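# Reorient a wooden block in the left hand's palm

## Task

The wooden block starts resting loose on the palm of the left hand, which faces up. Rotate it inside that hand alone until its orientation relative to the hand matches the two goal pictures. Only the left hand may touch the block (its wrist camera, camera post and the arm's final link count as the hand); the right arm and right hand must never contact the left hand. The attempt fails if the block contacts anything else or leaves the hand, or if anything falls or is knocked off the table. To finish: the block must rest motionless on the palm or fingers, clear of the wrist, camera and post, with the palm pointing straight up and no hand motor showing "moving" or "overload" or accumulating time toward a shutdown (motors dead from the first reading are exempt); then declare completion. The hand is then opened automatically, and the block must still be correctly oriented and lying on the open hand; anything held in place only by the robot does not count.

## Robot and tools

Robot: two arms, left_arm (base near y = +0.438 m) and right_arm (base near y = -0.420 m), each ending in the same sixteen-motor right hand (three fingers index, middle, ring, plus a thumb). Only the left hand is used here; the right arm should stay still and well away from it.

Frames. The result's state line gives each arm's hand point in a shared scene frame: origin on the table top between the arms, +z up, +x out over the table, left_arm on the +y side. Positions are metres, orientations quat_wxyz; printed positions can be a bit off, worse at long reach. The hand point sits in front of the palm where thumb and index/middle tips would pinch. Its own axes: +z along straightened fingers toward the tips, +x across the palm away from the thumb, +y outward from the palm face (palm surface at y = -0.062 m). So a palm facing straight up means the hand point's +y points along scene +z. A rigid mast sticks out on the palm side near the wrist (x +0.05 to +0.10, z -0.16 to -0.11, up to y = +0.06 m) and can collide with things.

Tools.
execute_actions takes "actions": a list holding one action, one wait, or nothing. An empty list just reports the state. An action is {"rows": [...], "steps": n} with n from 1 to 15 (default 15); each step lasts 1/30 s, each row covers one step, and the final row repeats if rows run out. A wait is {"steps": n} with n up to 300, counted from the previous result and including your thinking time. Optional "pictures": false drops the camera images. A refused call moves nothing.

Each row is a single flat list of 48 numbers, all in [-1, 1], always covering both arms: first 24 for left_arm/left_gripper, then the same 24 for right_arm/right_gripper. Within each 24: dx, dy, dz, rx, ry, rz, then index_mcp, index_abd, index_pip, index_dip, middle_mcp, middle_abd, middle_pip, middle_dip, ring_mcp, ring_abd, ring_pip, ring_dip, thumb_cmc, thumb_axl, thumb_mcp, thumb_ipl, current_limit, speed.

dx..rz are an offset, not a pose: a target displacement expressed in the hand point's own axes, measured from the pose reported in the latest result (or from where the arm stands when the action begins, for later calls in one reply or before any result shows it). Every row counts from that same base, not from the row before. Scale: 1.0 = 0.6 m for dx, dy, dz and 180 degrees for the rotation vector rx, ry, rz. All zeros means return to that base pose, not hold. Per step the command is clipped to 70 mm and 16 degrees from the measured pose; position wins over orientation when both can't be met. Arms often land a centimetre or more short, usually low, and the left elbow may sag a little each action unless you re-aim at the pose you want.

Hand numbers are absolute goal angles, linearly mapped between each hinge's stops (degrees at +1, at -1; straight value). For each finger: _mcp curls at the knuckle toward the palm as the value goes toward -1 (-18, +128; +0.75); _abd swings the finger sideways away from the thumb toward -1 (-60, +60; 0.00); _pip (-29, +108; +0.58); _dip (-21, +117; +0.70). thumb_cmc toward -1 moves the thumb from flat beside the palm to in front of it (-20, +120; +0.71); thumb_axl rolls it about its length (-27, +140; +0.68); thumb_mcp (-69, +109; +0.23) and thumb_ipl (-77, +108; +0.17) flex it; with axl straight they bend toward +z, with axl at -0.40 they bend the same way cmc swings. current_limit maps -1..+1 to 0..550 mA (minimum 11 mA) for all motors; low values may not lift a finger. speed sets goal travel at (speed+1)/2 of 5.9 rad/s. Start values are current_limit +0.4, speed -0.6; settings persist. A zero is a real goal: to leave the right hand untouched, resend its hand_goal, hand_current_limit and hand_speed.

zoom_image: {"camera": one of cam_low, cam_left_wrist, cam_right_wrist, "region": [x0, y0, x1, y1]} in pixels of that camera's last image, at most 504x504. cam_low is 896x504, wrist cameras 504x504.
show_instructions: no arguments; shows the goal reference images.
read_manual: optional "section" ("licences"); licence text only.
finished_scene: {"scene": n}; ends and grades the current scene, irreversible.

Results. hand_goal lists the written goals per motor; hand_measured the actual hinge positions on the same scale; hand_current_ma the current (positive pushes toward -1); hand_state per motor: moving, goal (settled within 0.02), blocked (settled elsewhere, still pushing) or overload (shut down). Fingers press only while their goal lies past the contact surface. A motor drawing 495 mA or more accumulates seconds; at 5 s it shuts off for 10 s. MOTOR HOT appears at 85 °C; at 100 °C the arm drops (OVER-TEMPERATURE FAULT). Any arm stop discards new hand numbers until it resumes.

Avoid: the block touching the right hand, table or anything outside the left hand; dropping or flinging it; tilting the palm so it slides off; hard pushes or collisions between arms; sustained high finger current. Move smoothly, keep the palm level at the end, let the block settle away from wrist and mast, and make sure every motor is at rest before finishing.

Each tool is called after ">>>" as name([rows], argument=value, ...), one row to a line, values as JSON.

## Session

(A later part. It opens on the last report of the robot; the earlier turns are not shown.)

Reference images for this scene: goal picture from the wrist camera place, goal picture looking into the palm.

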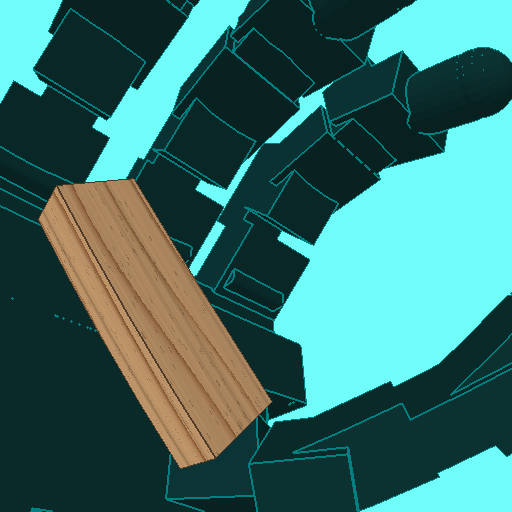

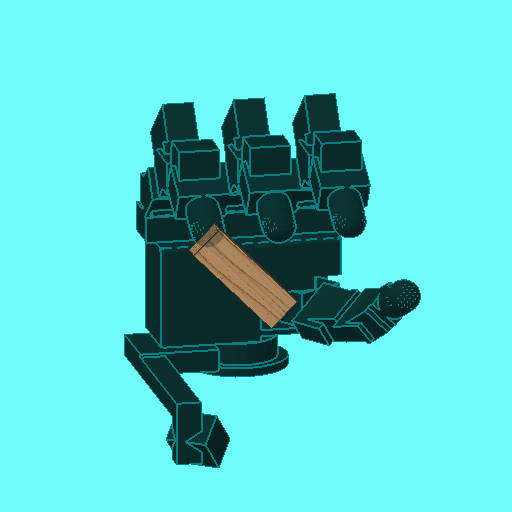

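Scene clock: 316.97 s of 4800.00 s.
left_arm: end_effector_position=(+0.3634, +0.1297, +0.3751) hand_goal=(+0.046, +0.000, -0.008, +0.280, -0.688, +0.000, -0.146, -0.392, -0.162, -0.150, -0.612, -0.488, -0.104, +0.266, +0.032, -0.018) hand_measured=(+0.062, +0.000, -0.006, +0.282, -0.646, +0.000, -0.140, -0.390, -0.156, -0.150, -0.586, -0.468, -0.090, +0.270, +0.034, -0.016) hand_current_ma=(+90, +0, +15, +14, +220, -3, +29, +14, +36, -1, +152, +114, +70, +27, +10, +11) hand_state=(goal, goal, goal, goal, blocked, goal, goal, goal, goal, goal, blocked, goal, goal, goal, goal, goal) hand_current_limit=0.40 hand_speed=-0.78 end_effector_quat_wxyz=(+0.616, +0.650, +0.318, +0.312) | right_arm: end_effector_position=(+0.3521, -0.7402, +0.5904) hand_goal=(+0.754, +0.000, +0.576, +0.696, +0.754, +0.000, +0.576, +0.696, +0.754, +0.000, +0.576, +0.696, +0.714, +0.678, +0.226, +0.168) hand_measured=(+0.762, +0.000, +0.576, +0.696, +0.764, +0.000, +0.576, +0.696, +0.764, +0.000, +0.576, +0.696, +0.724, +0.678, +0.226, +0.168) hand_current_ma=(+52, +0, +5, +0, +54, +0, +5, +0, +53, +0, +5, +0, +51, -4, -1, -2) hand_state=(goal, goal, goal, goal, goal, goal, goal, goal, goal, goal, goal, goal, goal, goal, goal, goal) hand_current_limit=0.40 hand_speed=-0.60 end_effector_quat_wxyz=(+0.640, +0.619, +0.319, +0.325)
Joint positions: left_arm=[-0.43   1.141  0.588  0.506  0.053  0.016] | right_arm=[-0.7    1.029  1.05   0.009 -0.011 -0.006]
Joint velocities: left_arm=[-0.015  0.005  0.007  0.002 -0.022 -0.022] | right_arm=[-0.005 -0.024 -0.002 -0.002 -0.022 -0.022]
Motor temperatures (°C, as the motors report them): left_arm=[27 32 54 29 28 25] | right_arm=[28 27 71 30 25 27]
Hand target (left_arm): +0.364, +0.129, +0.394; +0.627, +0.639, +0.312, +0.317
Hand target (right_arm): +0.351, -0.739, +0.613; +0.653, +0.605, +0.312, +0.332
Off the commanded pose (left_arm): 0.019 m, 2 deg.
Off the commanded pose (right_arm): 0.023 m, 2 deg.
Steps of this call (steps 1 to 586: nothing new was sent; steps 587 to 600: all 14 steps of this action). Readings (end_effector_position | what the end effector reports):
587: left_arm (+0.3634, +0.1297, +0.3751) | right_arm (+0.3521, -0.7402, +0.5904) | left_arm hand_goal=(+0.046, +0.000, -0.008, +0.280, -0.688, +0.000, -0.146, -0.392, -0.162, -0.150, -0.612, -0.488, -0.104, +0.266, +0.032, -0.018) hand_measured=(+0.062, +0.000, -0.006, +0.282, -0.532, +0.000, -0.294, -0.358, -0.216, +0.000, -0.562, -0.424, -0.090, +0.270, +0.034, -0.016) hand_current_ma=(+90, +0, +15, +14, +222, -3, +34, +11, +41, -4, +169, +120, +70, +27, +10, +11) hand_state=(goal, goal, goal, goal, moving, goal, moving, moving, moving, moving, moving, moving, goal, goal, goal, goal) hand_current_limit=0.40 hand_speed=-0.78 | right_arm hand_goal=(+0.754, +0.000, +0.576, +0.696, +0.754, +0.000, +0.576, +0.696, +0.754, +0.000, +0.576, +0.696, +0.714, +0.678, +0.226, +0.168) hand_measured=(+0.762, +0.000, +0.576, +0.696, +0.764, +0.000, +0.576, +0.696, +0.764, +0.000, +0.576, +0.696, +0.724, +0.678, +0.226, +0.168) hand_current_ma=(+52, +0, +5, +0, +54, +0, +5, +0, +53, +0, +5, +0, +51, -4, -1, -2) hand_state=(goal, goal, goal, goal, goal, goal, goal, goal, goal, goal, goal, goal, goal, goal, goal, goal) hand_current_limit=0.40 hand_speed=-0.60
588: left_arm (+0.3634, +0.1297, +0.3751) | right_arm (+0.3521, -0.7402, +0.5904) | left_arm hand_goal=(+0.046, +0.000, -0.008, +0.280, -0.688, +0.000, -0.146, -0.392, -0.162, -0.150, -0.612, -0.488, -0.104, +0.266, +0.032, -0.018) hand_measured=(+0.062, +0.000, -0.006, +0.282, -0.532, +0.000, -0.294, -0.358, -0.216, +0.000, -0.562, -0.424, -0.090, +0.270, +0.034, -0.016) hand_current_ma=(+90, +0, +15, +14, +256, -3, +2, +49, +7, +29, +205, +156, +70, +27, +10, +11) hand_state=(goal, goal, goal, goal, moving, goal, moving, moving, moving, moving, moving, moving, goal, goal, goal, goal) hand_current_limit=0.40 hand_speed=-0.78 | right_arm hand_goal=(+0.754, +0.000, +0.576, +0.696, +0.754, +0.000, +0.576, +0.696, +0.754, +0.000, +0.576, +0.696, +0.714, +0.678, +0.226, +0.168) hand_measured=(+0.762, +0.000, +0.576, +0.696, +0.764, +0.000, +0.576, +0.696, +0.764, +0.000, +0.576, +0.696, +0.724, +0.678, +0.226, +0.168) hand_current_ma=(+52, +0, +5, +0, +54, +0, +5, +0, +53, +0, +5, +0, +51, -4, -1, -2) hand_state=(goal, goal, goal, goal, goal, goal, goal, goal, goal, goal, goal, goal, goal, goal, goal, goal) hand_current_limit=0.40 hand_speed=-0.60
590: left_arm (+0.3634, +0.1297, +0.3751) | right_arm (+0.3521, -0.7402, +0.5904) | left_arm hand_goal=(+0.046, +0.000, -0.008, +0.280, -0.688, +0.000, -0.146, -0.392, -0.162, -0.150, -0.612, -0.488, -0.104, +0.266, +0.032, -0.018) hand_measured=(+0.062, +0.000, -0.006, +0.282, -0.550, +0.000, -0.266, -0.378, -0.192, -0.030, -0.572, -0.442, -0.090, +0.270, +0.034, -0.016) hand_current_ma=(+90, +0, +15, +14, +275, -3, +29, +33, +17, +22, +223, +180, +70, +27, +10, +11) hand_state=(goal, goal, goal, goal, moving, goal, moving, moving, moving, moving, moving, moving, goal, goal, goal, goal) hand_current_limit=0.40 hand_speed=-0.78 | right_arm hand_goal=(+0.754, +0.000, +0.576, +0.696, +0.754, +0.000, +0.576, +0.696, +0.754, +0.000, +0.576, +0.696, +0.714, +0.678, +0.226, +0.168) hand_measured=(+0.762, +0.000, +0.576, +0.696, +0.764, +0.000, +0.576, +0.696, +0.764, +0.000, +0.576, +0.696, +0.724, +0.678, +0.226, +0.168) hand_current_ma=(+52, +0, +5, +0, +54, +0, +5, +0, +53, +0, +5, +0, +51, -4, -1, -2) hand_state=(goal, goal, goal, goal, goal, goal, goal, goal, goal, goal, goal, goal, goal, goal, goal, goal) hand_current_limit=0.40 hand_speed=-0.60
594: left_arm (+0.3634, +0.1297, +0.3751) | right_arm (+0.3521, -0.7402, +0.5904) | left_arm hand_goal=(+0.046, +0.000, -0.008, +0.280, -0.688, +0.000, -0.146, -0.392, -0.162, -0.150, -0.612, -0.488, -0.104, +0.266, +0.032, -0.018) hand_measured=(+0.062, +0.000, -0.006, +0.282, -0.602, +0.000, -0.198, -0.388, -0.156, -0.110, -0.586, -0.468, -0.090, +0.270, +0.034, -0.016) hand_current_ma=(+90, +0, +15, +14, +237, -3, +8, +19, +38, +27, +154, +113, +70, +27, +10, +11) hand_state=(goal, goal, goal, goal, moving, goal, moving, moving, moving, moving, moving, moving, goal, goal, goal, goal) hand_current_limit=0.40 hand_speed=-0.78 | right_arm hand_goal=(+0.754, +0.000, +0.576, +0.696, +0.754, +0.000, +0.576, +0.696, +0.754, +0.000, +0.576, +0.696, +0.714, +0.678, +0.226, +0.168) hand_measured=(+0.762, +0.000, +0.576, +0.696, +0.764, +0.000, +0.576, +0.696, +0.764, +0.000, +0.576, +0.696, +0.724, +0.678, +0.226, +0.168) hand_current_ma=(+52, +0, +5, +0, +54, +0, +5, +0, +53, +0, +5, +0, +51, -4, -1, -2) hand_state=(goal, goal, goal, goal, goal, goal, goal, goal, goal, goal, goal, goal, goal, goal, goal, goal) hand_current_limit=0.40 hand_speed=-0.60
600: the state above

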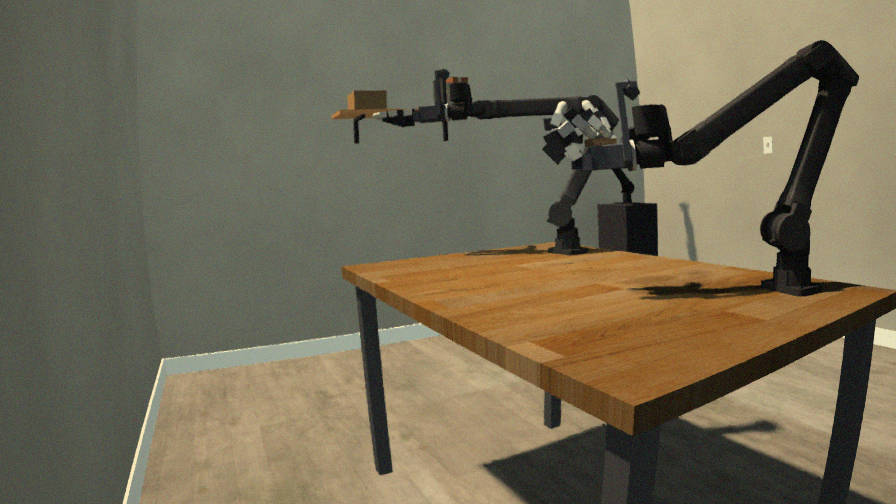

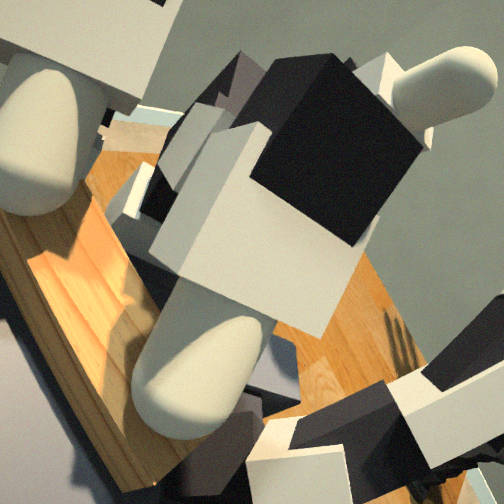

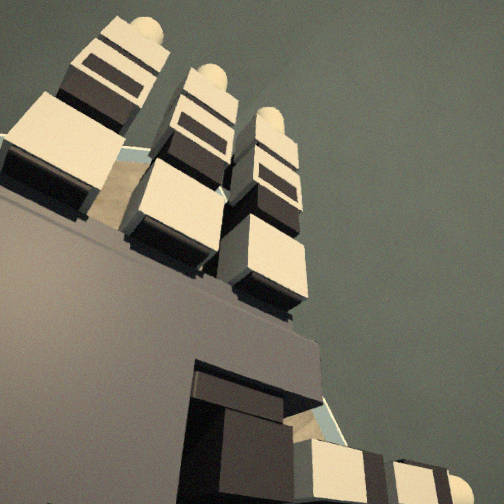

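>>> execute_actions([
  {"rows": [[0,0.032,0,-0.027,0,0, 0.046,0,-0.008,0.28, -0.65,0,-0.142,-0.391, -0.157,-0.15,-0.59,-0.471, -0.104,0.266,0.032,-0.018, 0.4,-0.7, 0,0.039,0,-0.0135,0,0, 0.754,0,0.576,0.696, 0.754,0,0.576,0.696, 0.754,0,0.576,0.696, 0.714,0.678,0.226,0.168, 0.4,-0.6]], "steps": 12},
], pictures=false)

>>> execute_actions([
  {"rows": [[0,0.03,0,-0.011,0,0, 0.046,0,-0.008,0.28, -0.578,0,-0.142,-0.283, -0.088,-0.15,-0.586,-0.361, -0.104,0.266,0.032,-0.018, 0.4,-0.7, 0,0.039,0,-0.0135,0,0, 0.754,0,0.576,0.696, 0.754,0,0.576,0.696, 0.754,0,0.576,0.696, 0.714,0.678,0.226,0.168, 0.4,-0.6]], "steps": 8},
], pictures=false)

>>> execute_actions([
  {"rows": [[0,0.03,0,-0.011,0,0, 0.046,0,-0.008,0.28, 0.046,0,-0.008,0.28, 0.046,0,-0.008,0.28, -0.104,0.266,0.032,-0.018, 0.4,-0.3, 0,0.039,0,-0.0135,0,0, 0.754,0,0.576,0.696, 0.754,0,0.576,0.696, 0.754,0,0.576,0.696, 0.714,0.678,0.226,0.168, 0.4,-0.6]], "steps": 15},
], pictures=false)

>>> execute_actions([
  {"steps": 20},
])

Scene clock: 333.00 s of 4800.00 s.
left_arm: end_effector_position=(+0.3620, +0.1306, +0.3847) hand_goal=(+0.046, +0.000, -0.008, +0.280, -0.650, +0.000, -0.142, -0.390, -0.156, -0.150, -0.590, -0.470, -0.104, +0.266, +0.032, -0.018) hand_measured=(+0.062, +0.000, -0.006, +0.282, -0.646, +0.000, -0.138, -0.390, -0.154, -0.150, -0.586, -0.466, -0.092, +0.270, +0.034, -0.016) hand_current_ma=(+81, +0, +13, +13, +25, -3, +16, +2, +12, -1, +25, +21, +68, +27, +9, +10) hand_state=(goal, goal, goal, goal, goal, goal, goal, goal, goal, goal, goal, goal, goal, goal, goal, goal) hand_current_limit=0.40 hand_speed=-0.70 end_effector_quat_wxyz=(+0.633, +0.633, +0.308, +0.322) | right_arm: end_effector_position=(+0.3521, -0.7402, +0.5904) hand_goal=(+0.754, +0.000, +0.576, +0.696, +0.754, +0.000, +0.576, +0.696, +0.754, +0.000, +0.576, +0.696, +0.714, +0.678, +0.226, +0.168) hand_measured=(+0.762, +0.000, +0.576, +0.696, +0.764, +0.000, +0.576, +0.696, +0.764, +0.000, +0.576, +0.696, +0.724, +0.678, +0.226, +0.168) hand_current_ma=(+52, +0, +5, +0, +54, +0, +5, +0, +53, +0, +5, +0, +51, -4, -1, -2) hand_state=(goal, goal, goal, goal, goal, goal, goal, goal, goal, goal, goal, goal, goal, goal, goal, goal) hand_current_limit=0.40 hand_speed=-0.60 end_effector_quat_wxyz=(+0.640, +0.619, +0.319, +0.325)
Joint positions: left_arm=[-0.43   1.159  0.587  0.581  0.053  0.016] | right_arm=[-0.7    1.029  1.05   0.009 -0.011 -0.006]
Joint velocities: left_arm=[ 0.005 -0.015  0.012 -0.007  0.037  0.066] | right_arm=[-0.005  0.005 -0.002  0.012 -0.051  0.037]
Motor temperatures (°C, as the motors report them): left_arm=[27 32 54 29 28 25] | right_arm=[28 27 72 30 25 27]
Hand target (left_arm): +0.364, +0.129, +0.394; +0.643, +0.623, +0.305, +0.325
Hand target (right_arm): +0.351, -0.739, +0.613; +0.653, +0.605, +0.312, +0.332
Off the commanded pose (left_arm): 0.010 m, 2 deg.
Off the commanded pose (right_arm): 0.023 m, 2 deg.
Steps of this call (steps 1 to 469: nothing new was sent; steps 470 to 481: all 12 steps of this action). Readings (end_effector_position | what the end effector reports):
470: left_arm (+0.3629, +0.1300, +0.3771) | right_arm (+0.3521, -0.7402, +0.5904) | left_arm hand_goal=(+0.046, +0.000, -0.008, +0.280, -0.650, +0.000, -0.142, -0.390, -0.156, -0.150, -0.590, -0.470, -0.104, +0.266, +0.032, -0.018) hand_measured=(+0.062, +0.000, -0.006, +0.282, -0.648, +0.000, -0.140, -0.390, -0.156, -0.150, -0.586, -0.468, -0.090, +0.270, +0.034, -0.016) hand_current_ma=(+90, +0, +15, +14, +220, -3, +29, +14, +36, -1, +152, +114, +70, +27, +10, +11) hand_state=(goal, goal, goal, goal, moving, goal, moving, moving, moving, goal, moving, moving, goal, goal, goal, goal) hand_current_limit=0.40 hand_speed=-0.70 | right_arm hand_goal=(+0.754, +0.000, +0.576, +0.696, +0.754, +0.000, +0.576, +0.696, +0.754, +0.000, +0.576, +0.696, +0.714, +0.678, +0.226, +0.168) hand_measured=(+0.762, +0.000, +0.576, +0.696, +0.764, +0.000, +0.576, +0.696, +0.764, +0.000, +0.576, +0.696, +0.724, +0.678, +0.226, +0.168) hand_current_ma=(+52, +0, +5, +0, +54, +0, +5, +0, +53, +0, +5, +0, +51, -4, -1, -2) hand_state=(goal, goal, goal, goal, goal, goal, goal, goal, goal, goal, goal, goal, goal, goal, goal, goal) hand_current_limit=0.40 hand_speed=-0.60
471: left_arm (+0.3625, +0.1303, +0.3797) | right_arm (+0.3521, -0.7402, +0.5904) | left_arm hand_goal=(+0.046, +0.000, -0.008, +0.280, -0.650, +0.000, -0.142, -0.390, -0.156, -0.150, -0.590, -0.470, -0.104, +0.266, +0.032, -0.018) hand_measured=(+0.062, +0.000, -0.006, +0.282, -0.648, +0.000, -0.140, -0.390, -0.156, -0.150, -0.588, -0.468, -0.090, +0.270, +0.034, -0.016) hand_current_ma=(+90, +0, +14, +13, +157, -3, +22, +8, +24, -1, +84, +61, +70, +27, +9, +10) hand_state=(goal, goal, goal, goal, moving, goal, moving, moving, moving, goal, moving, moving, goal, goal, goal, goal) hand_current_limit=0.40 hand_speed=-0.70 | right_arm hand_goal=(+0.754, +0.000, +0.576, +0.696, +0.754, +0.000, +0.576, +0.696, +0.754, +0.000, +0.576, +0.696, +0.714, +0.678, +0.226, +0.168) hand_measured=(+0.762, +0.000, +0.576, +0.696, +0.764, +0.000, +0.576, +0.696, +0.764, +0.000, +0.576, +0.696, +0.724, +0.678, +0.226, +0.168) hand_current_ma=(+52, +0, +5, +0, +54, +0, +5, +0, +53, +0, +5, +0, +51, -4, -1, -2) hand_state=(goal, goal, goal, goal, goal, goal, goal, goal, goal, goal, goal, goal, goal, goal, goal, goal) hand_current_limit=0.40 hand_speed=-0.60
473: left_arm (+0.3619, +0.1307, +0.3839) | right_arm (+0.3521, -0.7402, +0.5904) | left_arm hand_goal=(+0.046, +0.000, -0.008, +0.280, -0.650, +0.000, -0.142, -0.390, -0.156, -0.150, -0.590, -0.470, -0.104, +0.266, +0.032, -0.018) hand_measured=(+0.062, +0.000, -0.006, +0.282, -0.644, +0.000, -0.138, -0.390, -0.154, -0.150, -0.586, -0.466, -0.092, +0.270, +0.034, -0.016) hand_current_ma=(+83, +0, +14, +13, +7, -3, +15, +1, +10, -1, +16, +13, +66, +27, +9, +10) hand_state=(goal, goal, goal, goal, moving, goal, goal, goal, goal, goal, moving, moving, goal, goal, goal, goal) hand_current_limit=0.40 hand_speed=-0.70 | right_arm hand_goal=(+0.754, +0.000, +0.576, +0.696, +0.754, +0.000, +0.576, +0.696, +0.754, +0.000, +0.576, +0.696, +0.714, +0.678, +0.226, +0.168) hand_measured=(+0.762, +0.000, +0.576, +0.696, +0.764, +0.000, +0.576, +0.696, +0.764, +0.000, +0.576, +0.696, +0.724, +0.678, +0.226, +0.168) hand_current_ma=(+52, +0, +5, +0, +54, +0, +5, +0, +53, +0, +5, +0, +51, -4, -1, -2) hand_state=(goal, goal, goal, goal, goal, goal, goal, goal, goal, goal, goal, goal, goal, goal, goal, goal) hand_current_limit=0.40 hand_speed=-0.60
477: left_arm (+0.3619, +0.1307, +0.3849) | right_arm (+0.3521, -0.7402, +0.5904) | left_arm hand_goal=(+0.046, +0.000, -0.008, +0.280, -0.650, +0.000, -0.142, -0.390, -0.156, -0.150, -0.590, -0.470, -0.104, +0.266, +0.032, -0.018) hand_measured=(+0.062, +0.000, -0.006, +0.282, -0.646, +0.000, -0.138, -0.390, -0.154, -0.150, -0.586, -0.466, -0.092, +0.270, +0.034, -0.016) hand_current_ma=(+81, +0, +13, +13, +25, -3, +16, +2, +12, -1, +24, +21, +68, +27, +9, +10) hand_state=(goal, goal, goal, goal, goal, goal, goal, goal, goal, goal, goal, goal, goal, goal, goal, goal) hand_current_limit=0.40 hand_speed=-0.70 | right_arm hand_goal=(+0.754, +0.000, +0.576, +0.696, +0.754, +0.000, +0.576, +0.696, +0.754, +0.000, +0.576, +0.696, +0.714, +0.678, +0.226, +0.168) hand_measured=(+0.762, +0.000, +0.576, +0.696, +0.764, +0.000, +0.576, +0.696, +0.764, +0.000, +0.576, +0.696, +0.724, +0.678, +0.226, +0.168) hand_current_ma=(+52, +0, +5, +0, +54, +0, +5, +0, +53, +0, +5, +0, +51, -4, -1, -2) hand_state=(goal, goal, goal, goal, goal, goal, goal, goal, goal, goal, goal, goal, goal, goal, goal, goal) hand_current_limit=0.40 hand_speed=-0.60
481: the state above

Scene clock: 333.27 s of 4800.00 s.
left_arm: end_effector_position=(+0.3620, +0.1306, +0.3847) hand_goal=(+0.046, +0.000, -0.008, +0.280, -0.578, +0.000, -0.142, -0.282, -0.088, -0.150, -0.586, -0.360, -0.104, +0.266, +0.032, -0.018) hand_measured=(+0.062, +0.000, -0.006, +0.282, -0.586, +0.000, -0.142, -0.288, -0.088, -0.150, -0.586, -0.366, -0.092, +0.270, +0.034, -0.016) hand_current_ma=(+81, +0, +13, +13, -43, -3, +1, -15, +3, -1, +0, -14, +68, +27, +9, +10) hand_state=(goal, goal, goal, goal, moving, goal, goal, moving, moving, goal, goal, moving, goal, goal, goal, goal) hand_current_limit=0.40 hand_speed=-0.70 end_effector_quat_wxyz=(+0.633, +0.633, +0.308, +0.322) | right_arm: end_effector_position=(+0.3521, -0.7402, +0.5904) hand_goal=(+0.754, +0.000, +0.576, +0.696, +0.754, +0.000, +0.576, +0.696, +0.754, +0.000, +0.576, +0.696, +0.714, +0.678, +0.226, +0.168) hand_measured=(+0.762, +0.000, +0.576, +0.696, +0.764, +0.000, +0.576, +0.696, +0.764, +0.000, +0.576, +0.696, +0.724, +0.678, +0.226, +0.168) hand_current_ma=(+52, +0, +5, +0, +54, +0, +5, +0, +53, +0, +5, +0, +51, -4, -1, -2) hand_state=(goal, goal, goal, goal, goal, goal, goal, goal, goal, goal, goal, goal, goal, goal, goal, goal) hand_current_limit=0.40 hand_speed=-0.60 end_effector_quat_wxyz=(+0.640, +0.619, +0.319, +0.325)
Joint positions: left_arm=[-0.43   1.159  0.587  0.581  0.053  0.016] | right_arm=[-0.7    1.029  1.05   0.009 -0.011 -0.006]
Joint velocities: left_arm=[-0.005  0.005  0.012 -0.002 -0.11  -0.007] | right_arm=[-0.005 -0.005 -0.017  0.002 -0.007 -0.022]
Motor temperatures (°C, as the motors report them): left_arm=[27 32 54 29 28 25] | right_arm=[28 27 72 30 25 27]
Hand target (left_arm): +0.361, +0.131, +0.403; +0.644, +0.622, +0.303, +0.327
Hand target (right_arm): +0.351, -0.739, +0.613; +0.653, +0.605, +0.312, +0.332
Off the commanded pose (left_arm): 0.018 m, 2 deg.
Off the commanded pose (right_arm): 0.023 m, 2 deg.
Steps of this call (steps 1 to 8: all 8 steps of this action). Readings (end_effector_position | what the end effector reports):
1: left_arm (+0.3620, +0.1306, +0.3847) | right_arm (+0.3521, -0.7402, +0.5904) | left_arm hand_goal=(+0.046, +0.000, -0.008, +0.280, -0.578, +0.000, -0.142, -0.282, -0.088, -0.150, -0.586, -0.360, -0.104, +0.266, +0.032, -0.018) hand_measured=(+0.062, +0.000, -0.006, +0.282, -0.646, +0.000, -0.138, -0.390, -0.154, -0.150, -0.586, -0.466, -0.092, +0.270, +0.034, -0.016) hand_current_ma=(+81, +0, +13, +13, +25, -3, +16, +2, +12, -1, +25, +21, +68, +27, +9, +10) hand_state=(goal, goal, goal, goal, moving, goal, goal, moving, moving, goal, moving, moving, goal, goal, goal, goal) hand_current_limit=0.40 hand_speed=-0.70 | right_arm hand_goal=(+0.754, +0.000, +0.576, +0.696, +0.754, +0.000, +0.576, +0.696, +0.754, +0.000, +0.576, +0.696, +0.714, +0.678, +0.226, +0.168) hand_measured=(+0.762, +0.000, +0.576, +0.696, +0.764, +0.000, +0.576, +0.696, +0.764, +0.000, +0.576, +0.696, +0.724, +0.678, +0.226, +0.168) hand_current_ma=(+52, +0, +5, +0, +54, +0, +5, +0, +53, +0, +5, +0, +51, -4, -1, -2) hand_state=(goal, goal, goal, goal, goal, goal, goal, goal, goal, goal, goal, goal, goal, goal, goal, goal) hand_current_limit=0.40 hand_speed=-0.60
2: left_arm (+0.3620, +0.1306, +0.3847) | right_arm (+0.3521, -0.7402, +0.5904) | left_arm hand_goal=(+0.046, +0.000, -0.008, +0.280, -0.578, +0.000, -0.142, -0.282, -0.088, -0.150, -0.586, -0.360, -0.104, +0.266, +0.032, -0.018) hand_measured=(+0.062, +0.000, -0.006, +0.282, -0.646, +0.000, -0.138, -0.390, -0.154, -0.150, -0.586, -0.466, -0.092, +0.270, +0.034, -0.016) hand_current_ma=(+81, +0, +13, +13, -29, -3, +16, -49, -35, -1, +13, -35, +68, +27, +9, +10) hand_state=(goal, goal, goal, goal, moving, goal, goal, moving, moving, goal, moving, moving, goal, goal, goal, goal) hand_current_limit=0.40 hand_speed=-0.70 | right_arm hand_goal=(+0.754, +0.000, +0.576, +0.696, +0.754, +0.000, +0.576, +0.696, +0.754, +0.000, +0.576, +0.696, +0.714, +0.678, +0.226, +0.168) hand_measured=(+0.762, +0.000, +0.576, +0.696, +0.764, +0.000, +0.576, +0.696, +0.764, +0.000, +0.576, +0.696, +0.724, +0.678, +0.226, +0.168) hand_current_ma=(+52, +0, +5, +0, +54, +0, +5, +0, +53, +0, +5, +0, +51, -4, -1, -2) hand_state=(goal, goal, goal, goal, goal, goal, goal, goal, goal, goal, goal, goal, goal, goal, goal, goal) hand_current_limit=0.40 hand_speed=-0.60
4: left_arm (+0.3620, +0.1306, +0.3847) | right_arm (+0.3521, -0.7402, +0.5904) | left_arm hand_goal=(+0.046, +0.000, -0.008, +0.280, -0.578, +0.000, -0.142, -0.282, -0.088, -0.150, -0.586, -0.360, -0.104, +0.266, +0.032, -0.018) hand_measured=(+0.062, +0.000, -0.006, +0.282, -0.626, +0.000, -0.142, -0.358, -0.124, -0.150, -0.586, -0.436, -0.092, +0.270, +0.034, -0.016) hand_current_ma=(+81, +0, +13, +13, -94, -3, +0, -51, -31, -1, -1, -51, +68, +27, +9, +10) hand_state=(goal, goal, goal, goal, moving, goal, moving, moving, moving, goal, goal, moving, goal, goal, goal, goal) hand_current_limit=0.40 hand_speed=-0.70 | right_arm hand_goal=(+0.754, +0.000, +0.576, +0.696, +0.754, +0.000, +0.576, +0.696, +0.754, +0.000, +0.576, +0.696, +0.714, +0.678, +0.226, +0.168) hand_measured=(+0.762, +0.000, +0.576, +0.696, +0.764, +0.000, +0.576, +0.696, +0.764, +0.000, +0.576, +0.696, +0.724, +0.678, +0.226, +0.168) hand_current_ma=(+52, +0, +5, +0, +54, +0, +5, +0, +53, +0, +5, +0, +51, -4, -1, -2) hand_state=(goal, goal, goal, goal, goal, goal, goal, goal, goal, goal, goal, goal, goal, goal, goal, goal) hand_current_limit=0.40 hand_speed=-0.60
8: the state above

Scene clock: 333.77 s of 4800.00 s.
left_arm: end_effector_position=(+0.3620, +0.1306, +0.3847) hand_goal=(+0.046, +0.000, -0.008, +0.280, +0.046, +0.000, -0.008, +0.280, +0.046, +0.000, -0.008, +0.280, -0.104, +0.266, +0.032, -0.018) hand_measured=(+0.062, +0.000, -0.006, +0.282, -0.190, +0.000, -0.014, +0.086, +0.048, -0.004, -0.232, +0.008, -0.092, +0.270, +0.034, -0.016) hand_current_ma=(+81, +0, +13, +13, -44, -3, -26, -54, +15, -15, -58, -54, +68, +27, +9, +10) hand_state=(goal, goal, goal, goal, moving, goal, goal, moving, goal, goal, moving, moving, goal, goal, goal, goal) hand_current_limit=0.40 hand_speed=-0.30 end_effector_quat_wxyz=(+0.633, +0.633, +0.308, +0.322) | right_arm: end_effector_position=(+0.3521, -0.7402, +0.5904) hand_goal=(+0.754, +0.000, +0.576, +0.696, +0.754, +0.000, +0.576, +0.696, +0.754, +0.000, +0.576, +0.696, +0.714, +0.678, +0.226, +0.168) hand_measured=(+0.762, +0.000, +0.576, +0.696, +0.764, +0.000, +0.576, +0.696, +0.764, +0.000, +0.576, +0.696, +0.724, +0.678, +0.226, +0.168) hand_current_ma=(+52, +0, +5, +0, +54, +0, +5, +0, +53, +0, +5, +0, +51, -4, -1, -2) hand_state=(goal, goal, goal, goal, goal, goal, goal, goal, goal, goal, goal, goal, goal, goal, goal, goal) hand_current_limit=0.40 hand_speed=-0.60 end_effector_quat_wxyz=(+0.640, +0.619, +0.319, +0.325)
Joint positions: left_arm=[-0.43   1.159  0.587  0.581  0.053  0.016] | right_arm=[-0.7    1.029  1.05   0.009 -0.011 -0.006]
Joint velocities: left_arm=[-0.024  0.005  0.002 -0.007 -0.051 -0.037] | right_arm=[-0.005  0.005 -0.017  0.017 -0.022 -0.066]
Motor temperatures (°C, as the motors report them): left_arm=[27 32 54 29 28 25] | right_arm=[28 27 72 30 25 27]
Hand target (left_arm): +0.361, +0.131, +0.403; +0.644, +0.622, +0.303, +0.327
Hand target (right_arm): +0.351, -0.739, +0.613; +0.653, +0.605, +0.312, +0.332
Off the commanded pose (left_arm): 0.018 m, 2 deg.
Off the commanded pose (right_arm): 0.023 m, 2 deg.
Steps of this call (steps 1 to 15: all 15 steps of this action). Readings (end_effector_position | what the end effector reports):
1: left_arm (+0.3620, +0.1306, +0.3847) | right_arm (+0.3521, -0.7402, +0.5904) | left_arm hand_goal=(+0.046, +0.000, -0.008, +0.280, +0.046, +0.000, -0.008, +0.280, +0.046, +0.000, -0.008, +0.280, -0.104, +0.266, +0.032, -0.018) hand_measured=(+0.062, +0.000, -0.006, +0.282, -0.586, +0.000, -0.142, -0.286, -0.088, -0.150, -0.586, -0.364, -0.092, +0.270, +0.034, -0.016) hand_current_ma=(+81, +0, +13, +13, -43, -3, +1, -18, +2, -1, +0, -18, +68, +27, +9, +10) hand_state=(goal, goal, goal, goal, moving, goal, moving, moving, moving, moving, moving, moving, goal, goal, goal, goal) hand_current_limit=0.40 hand_speed=-0.30 | right_arm hand_goal=(+0.754, +0.000, +0.576, +0.696, +0.754, +0.000, +0.576, +0.696, +0.754, +0.000, +0.576, +0.696, +0.714, +0.678, +0.226, +0.168) hand_measured=(+0.762, +0.000, +0.576, +0.696, +0.764, +0.000, +0.576, +0.696, +0.764, +0.000, +0.576, +0.696, +0.724, +0.678, +0.226, +0.168) hand_current_ma=(+52, +0, +5, +0, +54, +0, +5, +0, +53, +0, +5, +0, +51, -4, -1, -2) hand_state=(goal, goal, goal, goal, goal, goal, goal, goal, goal, goal, goal, goal, goal, goal, goal, goal) hand_current_limit=0.40 hand_speed=-0.60
2: left_arm (+0.3620, +0.1306, +0.3847) | right_arm (+0.3521, -0.7402, +0.5904) | left_arm hand_goal=(+0.046, +0.000, -0.008, +0.280, +0.046, +0.000, -0.008, +0.280, +0.046, +0.000, -0.008, +0.280, -0.104, +0.266, +0.032, -0.018) hand_measured=(+0.062, +0.000, -0.006, +0.282, -0.586, +0.000, -0.142, -0.284, -0.088, -0.150, -0.586, -0.362, -0.092, +0.270, +0.034, -0.016) hand_current_ma=(+81, +0, +13, +13, -156, -3, -116, -129, -107, -109, -129, -129, +68, +27, +9, +10) hand_state=(goal, goal, goal, goal, moving, goal, moving, moving, moving, moving, moving, moving, goal, goal, goal, goal) hand_current_limit=0.40 hand_speed=-0.30 | right_arm hand_goal=(+0.754, +0.000, +0.576, +0.696, +0.754, +0.000, +0.576, +0.696, +0.754, +0.000, +0.576, +0.696, +0.714, +0.678, +0.226, +0.168) hand_measured=(+0.762, +0.000, +0.576, +0.696, +0.764, +0.000, +0.576, +0.696, +0.764, +0.000, +0.576, +0.696, +0.724, +0.678, +0.226, +0.168) hand_current_ma=(+52, +0, +5, +0, +54, +0, +5, +0, +53, +0, +5, +0, +51, -4, -1, -2) hand_state=(goal, goal, goal, goal, goal, goal, goal, goal, goal, goal, goal, goal, goal, goal, goal, goal) hand_current_limit=0.40 hand_speed=-0.60
4: left_arm (+0.3620, +0.1306, +0.3847) | right_arm (+0.3521, -0.7402, +0.5904) | left_arm hand_goal=(+0.046, +0.000, -0.008, +0.280, +0.046, +0.000, -0.008, +0.280, +0.046, +0.000, -0.008, +0.280, -0.104, +0.266, +0.032, -0.018) hand_measured=(+0.062, +0.000, -0.006, +0.282, -0.536, +0.000, -0.088, -0.232, -0.034, -0.086, -0.536, -0.310, -0.092, +0.270, +0.034, -0.016) hand_current_ma=(+81, +0, +13, +13, -84, -3, -87, -93, -53, -75, -100, -93, +68, +27, +9, +10) hand_state=(goal, goal, goal, goal, moving, goal, moving, moving, moving, moving, moving, moving, goal, goal, goal, goal) hand_current_limit=0.40 hand_speed=-0.30 | right_arm hand_goal=(+0.754, +0.000, +0.576, +0.696, +0.754, +0.000, +0.576, +0.696, +0.754, +0.000, +0.576, +0.696, +0.714, +0.678, +0.226, +0.168) hand_measured=(+0.762, +0.000, +0.576, +0.696, +0.764, +0.000, +0.576, +0.696, +0.764, +0.000, +0.576, +0.696, +0.724, +0.678, +0.226, +0.168) hand_current_ma=(+52, +0, +5, +0, +54, +0, +5, +0, +53, +0, +5, +0, +51, -4, -1, -2) hand_state=(goal, goal, goal, goal, goal, goal, goal, goal, goal, goal, goal, goal, goal, goal, goal, goal) hand_current_limit=0.40 hand_speed=-0.60
8: left_arm (+0.3620, +0.1306, +0.3847) | right_arm (+0.3521, -0.7402, +0.5904) | left_arm hand_goal=(+0.046, +0.000, -0.008, +0.280, +0.046, +0.000, -0.008, +0.280, +0.046, +0.000, -0.008, +0.280, -0.104, +0.266, +0.032, -0.018) hand_measured=(+0.062, +0.000, -0.006, +0.282, -0.416, +0.000, -0.016, -0.116, +0.046, -0.004, -0.426, -0.194, -0.092, +0.270, +0.034, -0.016) hand_current_ma=(+81, +0, +13, +13, -61, -3, -32, -65, +16, -13, -71, -64, +68, +27, +9, +10) hand_state=(goal, goal, goal, goal, moving, goal, moving, moving, moving, moving, moving, moving, goal, goal, goal, goal) hand_current_limit=0.40 hand_speed=-0.30 | right_arm hand_goal=(+0.754, +0.000, +0.576, +0.696, +0.754, +0.000, +0.576, +0.696, +0.754, +0.000, +0.576, +0.696, +0.714, +0.678, +0.226, +0.168) hand_measured=(+0.762, +0.000, +0.576, +0.696, +0.764, +0.000, +0.576, +0.696, +0.764, +0.000, +0.576, +0.696, +0.724, +0.678, +0.226, +0.168) hand_current_ma=(+52, +0, +5, +0, +54, +0, +5, +0, +53, +0, +5, +0, +51, -4, -1, -2) hand_state=(goal, goal, goal, goal, goal, goal, goal, goal, goal, goal, goal, goal, goal, goal, goal, goal) hand_current_limit=0.40 hand_speed=-0.60
15: the state above

Scene clock: 334.43 s of 4800.00 s.
left_arm: end_effector_position=(+0.3620, +0.1306, +0.3847) hand_goal=(+0.046, +0.000, -0.008, +0.280, +0.046, +0.000, -0.008, +0.280, +0.046, +0.000, -0.008, +0.280, -0.104, +0.266, +0.032, -0.018) hand_measured=(+0.062, +0.000, -0.006, +0.282, +0.050, +0.000, -0.010, +0.278, +0.050, -0.004, -0.010, +0.278, -0.092, +0.270, +0.034, -0.016) hand_current_ma=(+81, +0, +13, +13, +22, -3, -14, -17, +21, -15, -15, -17, +68, +27, +9, +10) hand_state=(goal, goal, goal, goal, goal, goal, goal, goal, goal, goal, goal, goal, goal, goal, goal, goal) hand_current_limit=0.40 hand_speed=-0.30 end_effector_quat_wxyz=(+0.633, +0.633, +0.308, +0.322) | right_arm: end_effector_position=(+0.3521, -0.7402, +0.5904) hand_goal=(+0.754, +0.000, +0.576, +0.696, +0.754, +0.000, +0.576, +0.696, +0.754, +0.000, +0.576, +0.696, +0.714, +0.678, +0.226, +0.168) hand_measured=(+0.762, +0.000, +0.576, +0.696, +0.764, +0.000, +0.576, +0.696, +0.764, +0.000, +0.576, +0.696, +0.724, +0.678, +0.226, +0.168) hand_current_ma=(+52, +0, +5, +0, +54, +0, +5, +0, +53, +0, +5, +0, +51, -4, -1, -2) hand_state=(goal, goal, goal, goal, goal, goal, goal, goal, goal, goal, goal, goal, goal, goal, goal, goal) hand_current_limit=0.40 hand_speed=-0.60 end_effector_quat_wxyz=(+0.640, +0.619, +0.319, +0.325)
Joint positions: left_arm=[-0.43   1.159  0.587  0.581  0.053  0.016] | right_arm=[-0.7    1.029  1.05   0.009 -0.011 -0.006]
Joint velocities: left_arm=[ 0.005  0.015  0.007  0.002  0.007 -0.022] | right_arm=[-0.005 -0.005  0.022 -0.002  0.022  0.037]
Motor temperatures (°C, as the motors report them): left_arm=[27 32 54 29 28 25] | right_arm=[28 27 72 30 25 27]
Hand target (left_arm): +0.361, +0.131, +0.403; +0.644, +0.622, +0.303, +0.327
Hand target (right_arm): +0.351, -0.739, +0.613; +0.653, +0.605, +0.312, +0.332
Off the commanded pose (left_arm): 0.018 m, 2 deg.
Off the commanded pose (right_arm): 0.023 m, 2 deg.
Steps of this call (steps 1 to 20: nothing new was sent). Readings (end_effector_position | what the end effector reports):
1: left_arm (+0.3620, +0.1306, +0.3847) | right_arm (+0.3521, -0.7402, +0.5904) | left_arm hand_goal=(+0.046, +0.000, -0.008, +0.280, +0.046, +0.000, -0.008, +0.280, +0.046, +0.000, -0.008, +0.280, -0.104, +0.266, +0.032, -0.018) hand_measured=(+0.062, +0.000, -0.006, +0.282, -0.158, +0.000, -0.014, +0.114, +0.048, -0.004, -0.204, +0.038, -0.092, +0.270, +0.034, -0.016) hand_current_ma=(+81, +0, +13, +13, -41, -3, -25, -55, +16, -15, -58, -55, +68, +27, +9, +10) hand_state=(goal, goal, goal, goal, moving, goal, goal, moving, goal, goal, moving, moving, goal, goal, goal, goal) hand_current_limit=0.40 hand_speed=-0.30 | right_arm hand_goal=(+0.754, +0.000, +0.576, +0.696, +0.754, +0.000, +0.576, +0.696, +0.754, +0.000, +0.576, +0.696, +0.714, +0.678, +0.226, +0.168) hand_measured=(+0.762, +0.000, +0.576, +0.696, +0.764, +0.000, +0.576, +0.696, +0.764, +0.000, +0.576, +0.696, +0.724, +0.678, +0.226, +0.168) hand_current_ma=(+52, +0, +5, +0, +54, +0, +5, +0, +53, +0, +5, +0, +51, -4, -1, -2) hand_state=(goal, goal, goal, goal, goal, goal, goal, goal, goal, goal, goal, goal, goal, goal, goal, goal) hand_current_limit=0.40 hand_speed=-0.60
2: left_arm (+0.3620, +0.1306, +0.3847) | right_arm (+0.3521, -0.7402, +0.5904) | left_arm hand_goal=(+0.046, +0.000, -0.008, +0.280, +0.046, +0.000, -0.008, +0.280, +0.046, +0.000, -0.008, +0.280, -0.104, +0.266, +0.032, -0.018) hand_measured=(+0.062, +0.000, -0.006, +0.282, -0.124, +0.000, -0.012, +0.144, +0.048, -0.004, -0.176, +0.066, -0.092, +0.270, +0.034, -0.016) hand_current_ma=(+81, +0, +13, +13, -39, -3, -23, -53, +16, -15, -56, -54, +68, +27, +9, +10) hand_state=(goal, goal, goal, goal, moving, goal, goal, moving, goal, goal, moving, moving, goal, goal, goal, goal) hand_current_limit=0.40 hand_speed=-0.30 | right_arm hand_goal=(+0.754, +0.000, +0.576, +0.696, +0.754, +0.000, +0.576, +0.696, +0.754, +0.000, +0.576, +0.696, +0.714, +0.678, +0.226, +0.168) hand_measured=(+0.762, +0.000, +0.576, +0.696, +0.764, +0.000, +0.576, +0.696, +0.764, +0.000, +0.576, +0.696, +0.724, +0.678, +0.226, +0.168) hand_current_ma=(+52, +0, +5, +0, +54, +0, +5, +0, +53, +0, +5, +0, +51, -4, -1, -2) hand_state=(goal, goal, goal, goal, goal, goal, goal, goal, goal, goal, goal, goal, goal, goal, goal, goal) hand_current_limit=0.40 hand_speed=-0.60
4: left_arm (+0.3620, +0.1306, +0.3847) | right_arm (+0.3521, -0.7402, +0.5904) | left_arm hand_goal=(+0.046, +0.000, -0.008, +0.280, +0.046, +0.000, -0.008, +0.280, +0.046, +0.000, -0.008, +0.280, -0.104, +0.266, +0.032, -0.018) hand_measured=(+0.062, +0.000, -0.006, +0.282, -0.056, +0.000, -0.012, +0.200, +0.048, -0.004, -0.118, +0.124, -0.092, +0.270, +0.034, -0.016) hand_current_ma=(+81, +0, +13, +13, -35, -3, -20, -53, +17, -15, -54, -54, +68, +27, +9, +10) hand_state=(goal, goal, goal, goal, moving, goal, goal, moving, goal, goal, moving, moving, goal, goal, goal, goal) hand_current_limit=0.40 hand_speed=-0.30 | right_arm hand_goal=(+0.754, +0.000, +0.576, +0.696, +0.754, +0.000, +0.576, +0.696, +0.754, +0.000, +0.576, +0.696, +0.714, +0.678, +0.226, +0.168) hand_measured=(+0.762, +0.000, +0.576, +0.696, +0.764, +0.000, +0.576, +0.696, +0.764, +0.000, +0.576, +0.696, +0.724, +0.678, +0.226, +0.168) hand_current_ma=(+52, +0, +5, +0, +54, +0, +5, +0, +53, +0, +5, +0, +51, -4, -1, -2) hand_state=(goal, goal, goal, goal, goal, goal, goal, goal, goal, goal, goal, goal, goal, goal, goal, goal) hand_current_limit=0.40 hand_speed=-0.60
8: left_arm (+0.3620, +0.1306, +0.3847) | right_arm (+0.3521, -0.7402, +0.5904) | left_arm hand_goal=(+0.046, +0.000, -0.008, +0.280, +0.046, +0.000, -0.008, +0.280, +0.046, +0.000, -0.008, +0.280, -0.104, +0.266, +0.032, -0.018) hand_measured=(+0.062, +0.000, -0.006, +0.282, +0.046, +0.000, -0.010, +0.276, +0.050, -0.004, -0.018, +0.240, -0.092, +0.270, +0.034, -0.016) hand_current_ma=(+81, +0, +13, +13, +33, -3, -13, -14, +22, -15, -3, -31, +68, +27, +9, +10) hand_state=(goal, goal, goal, goal, moving, goal, goal, moving, goal, goal, moving, moving, goal, goal, goal, goal) hand_current_limit=0.40 hand_speed=-0.30 | right_arm hand_goal=(+0.754, +0.000, +0.576, +0.696, +0.754, +0.000, +0.576, +0.696, +0.754, +0.000, +0.576, +0.696, +0.714, +0.678, +0.226, +0.168) hand_measured=(+0.762, +0.000, +0.576, +0.696, +0.764, +0.000, +0.576, +0.696, +0.764, +0.000, +0.576, +0.696, +0.724, +0.678, +0.226, +0.168) hand_current_ma=(+52, +0, +5, +0, +54, +0, +5, +0, +53, +0, +5, +0, +51, -4, -1, -2) hand_state=(goal, goal, goal, goal, goal, goal, goal, goal, goal, goal, goal, goal, goal, goal, goal, goal) hand_current_limit=0.40 hand_speed=-0.60
20: the state above

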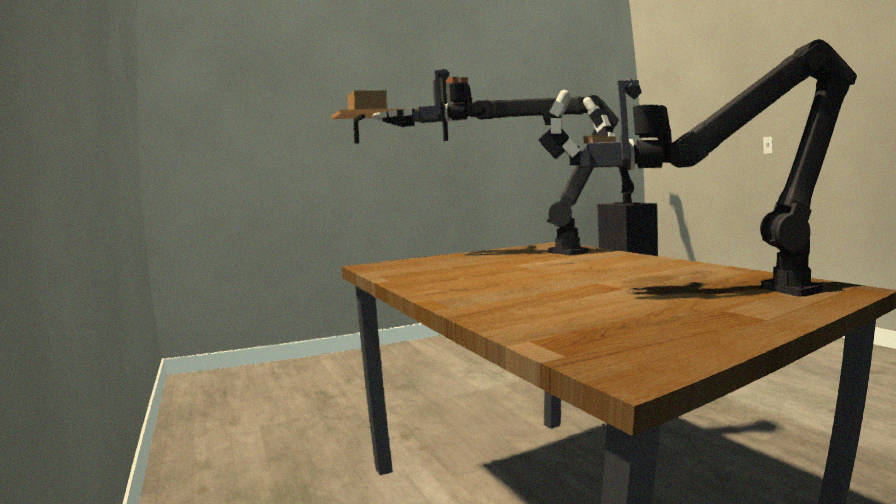

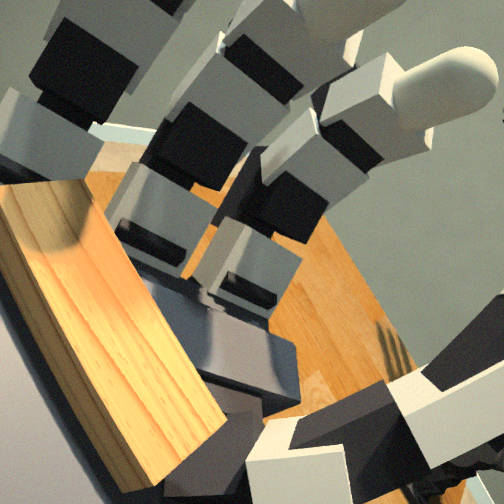

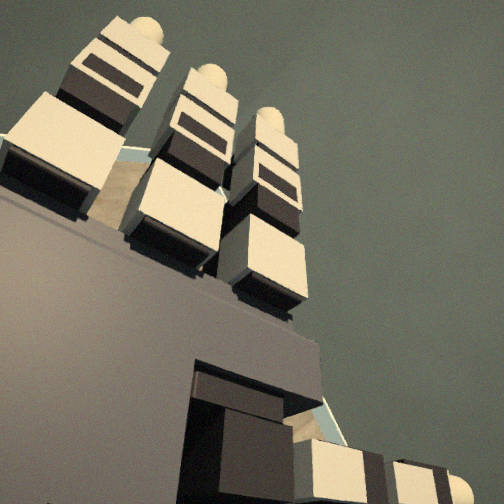

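The block lies flat on the palm at about 44° yaw, matching the goal. The palm is level and all motors read "goal".

>>> finished_scene(scene=2)

The scene is finished: the task was done.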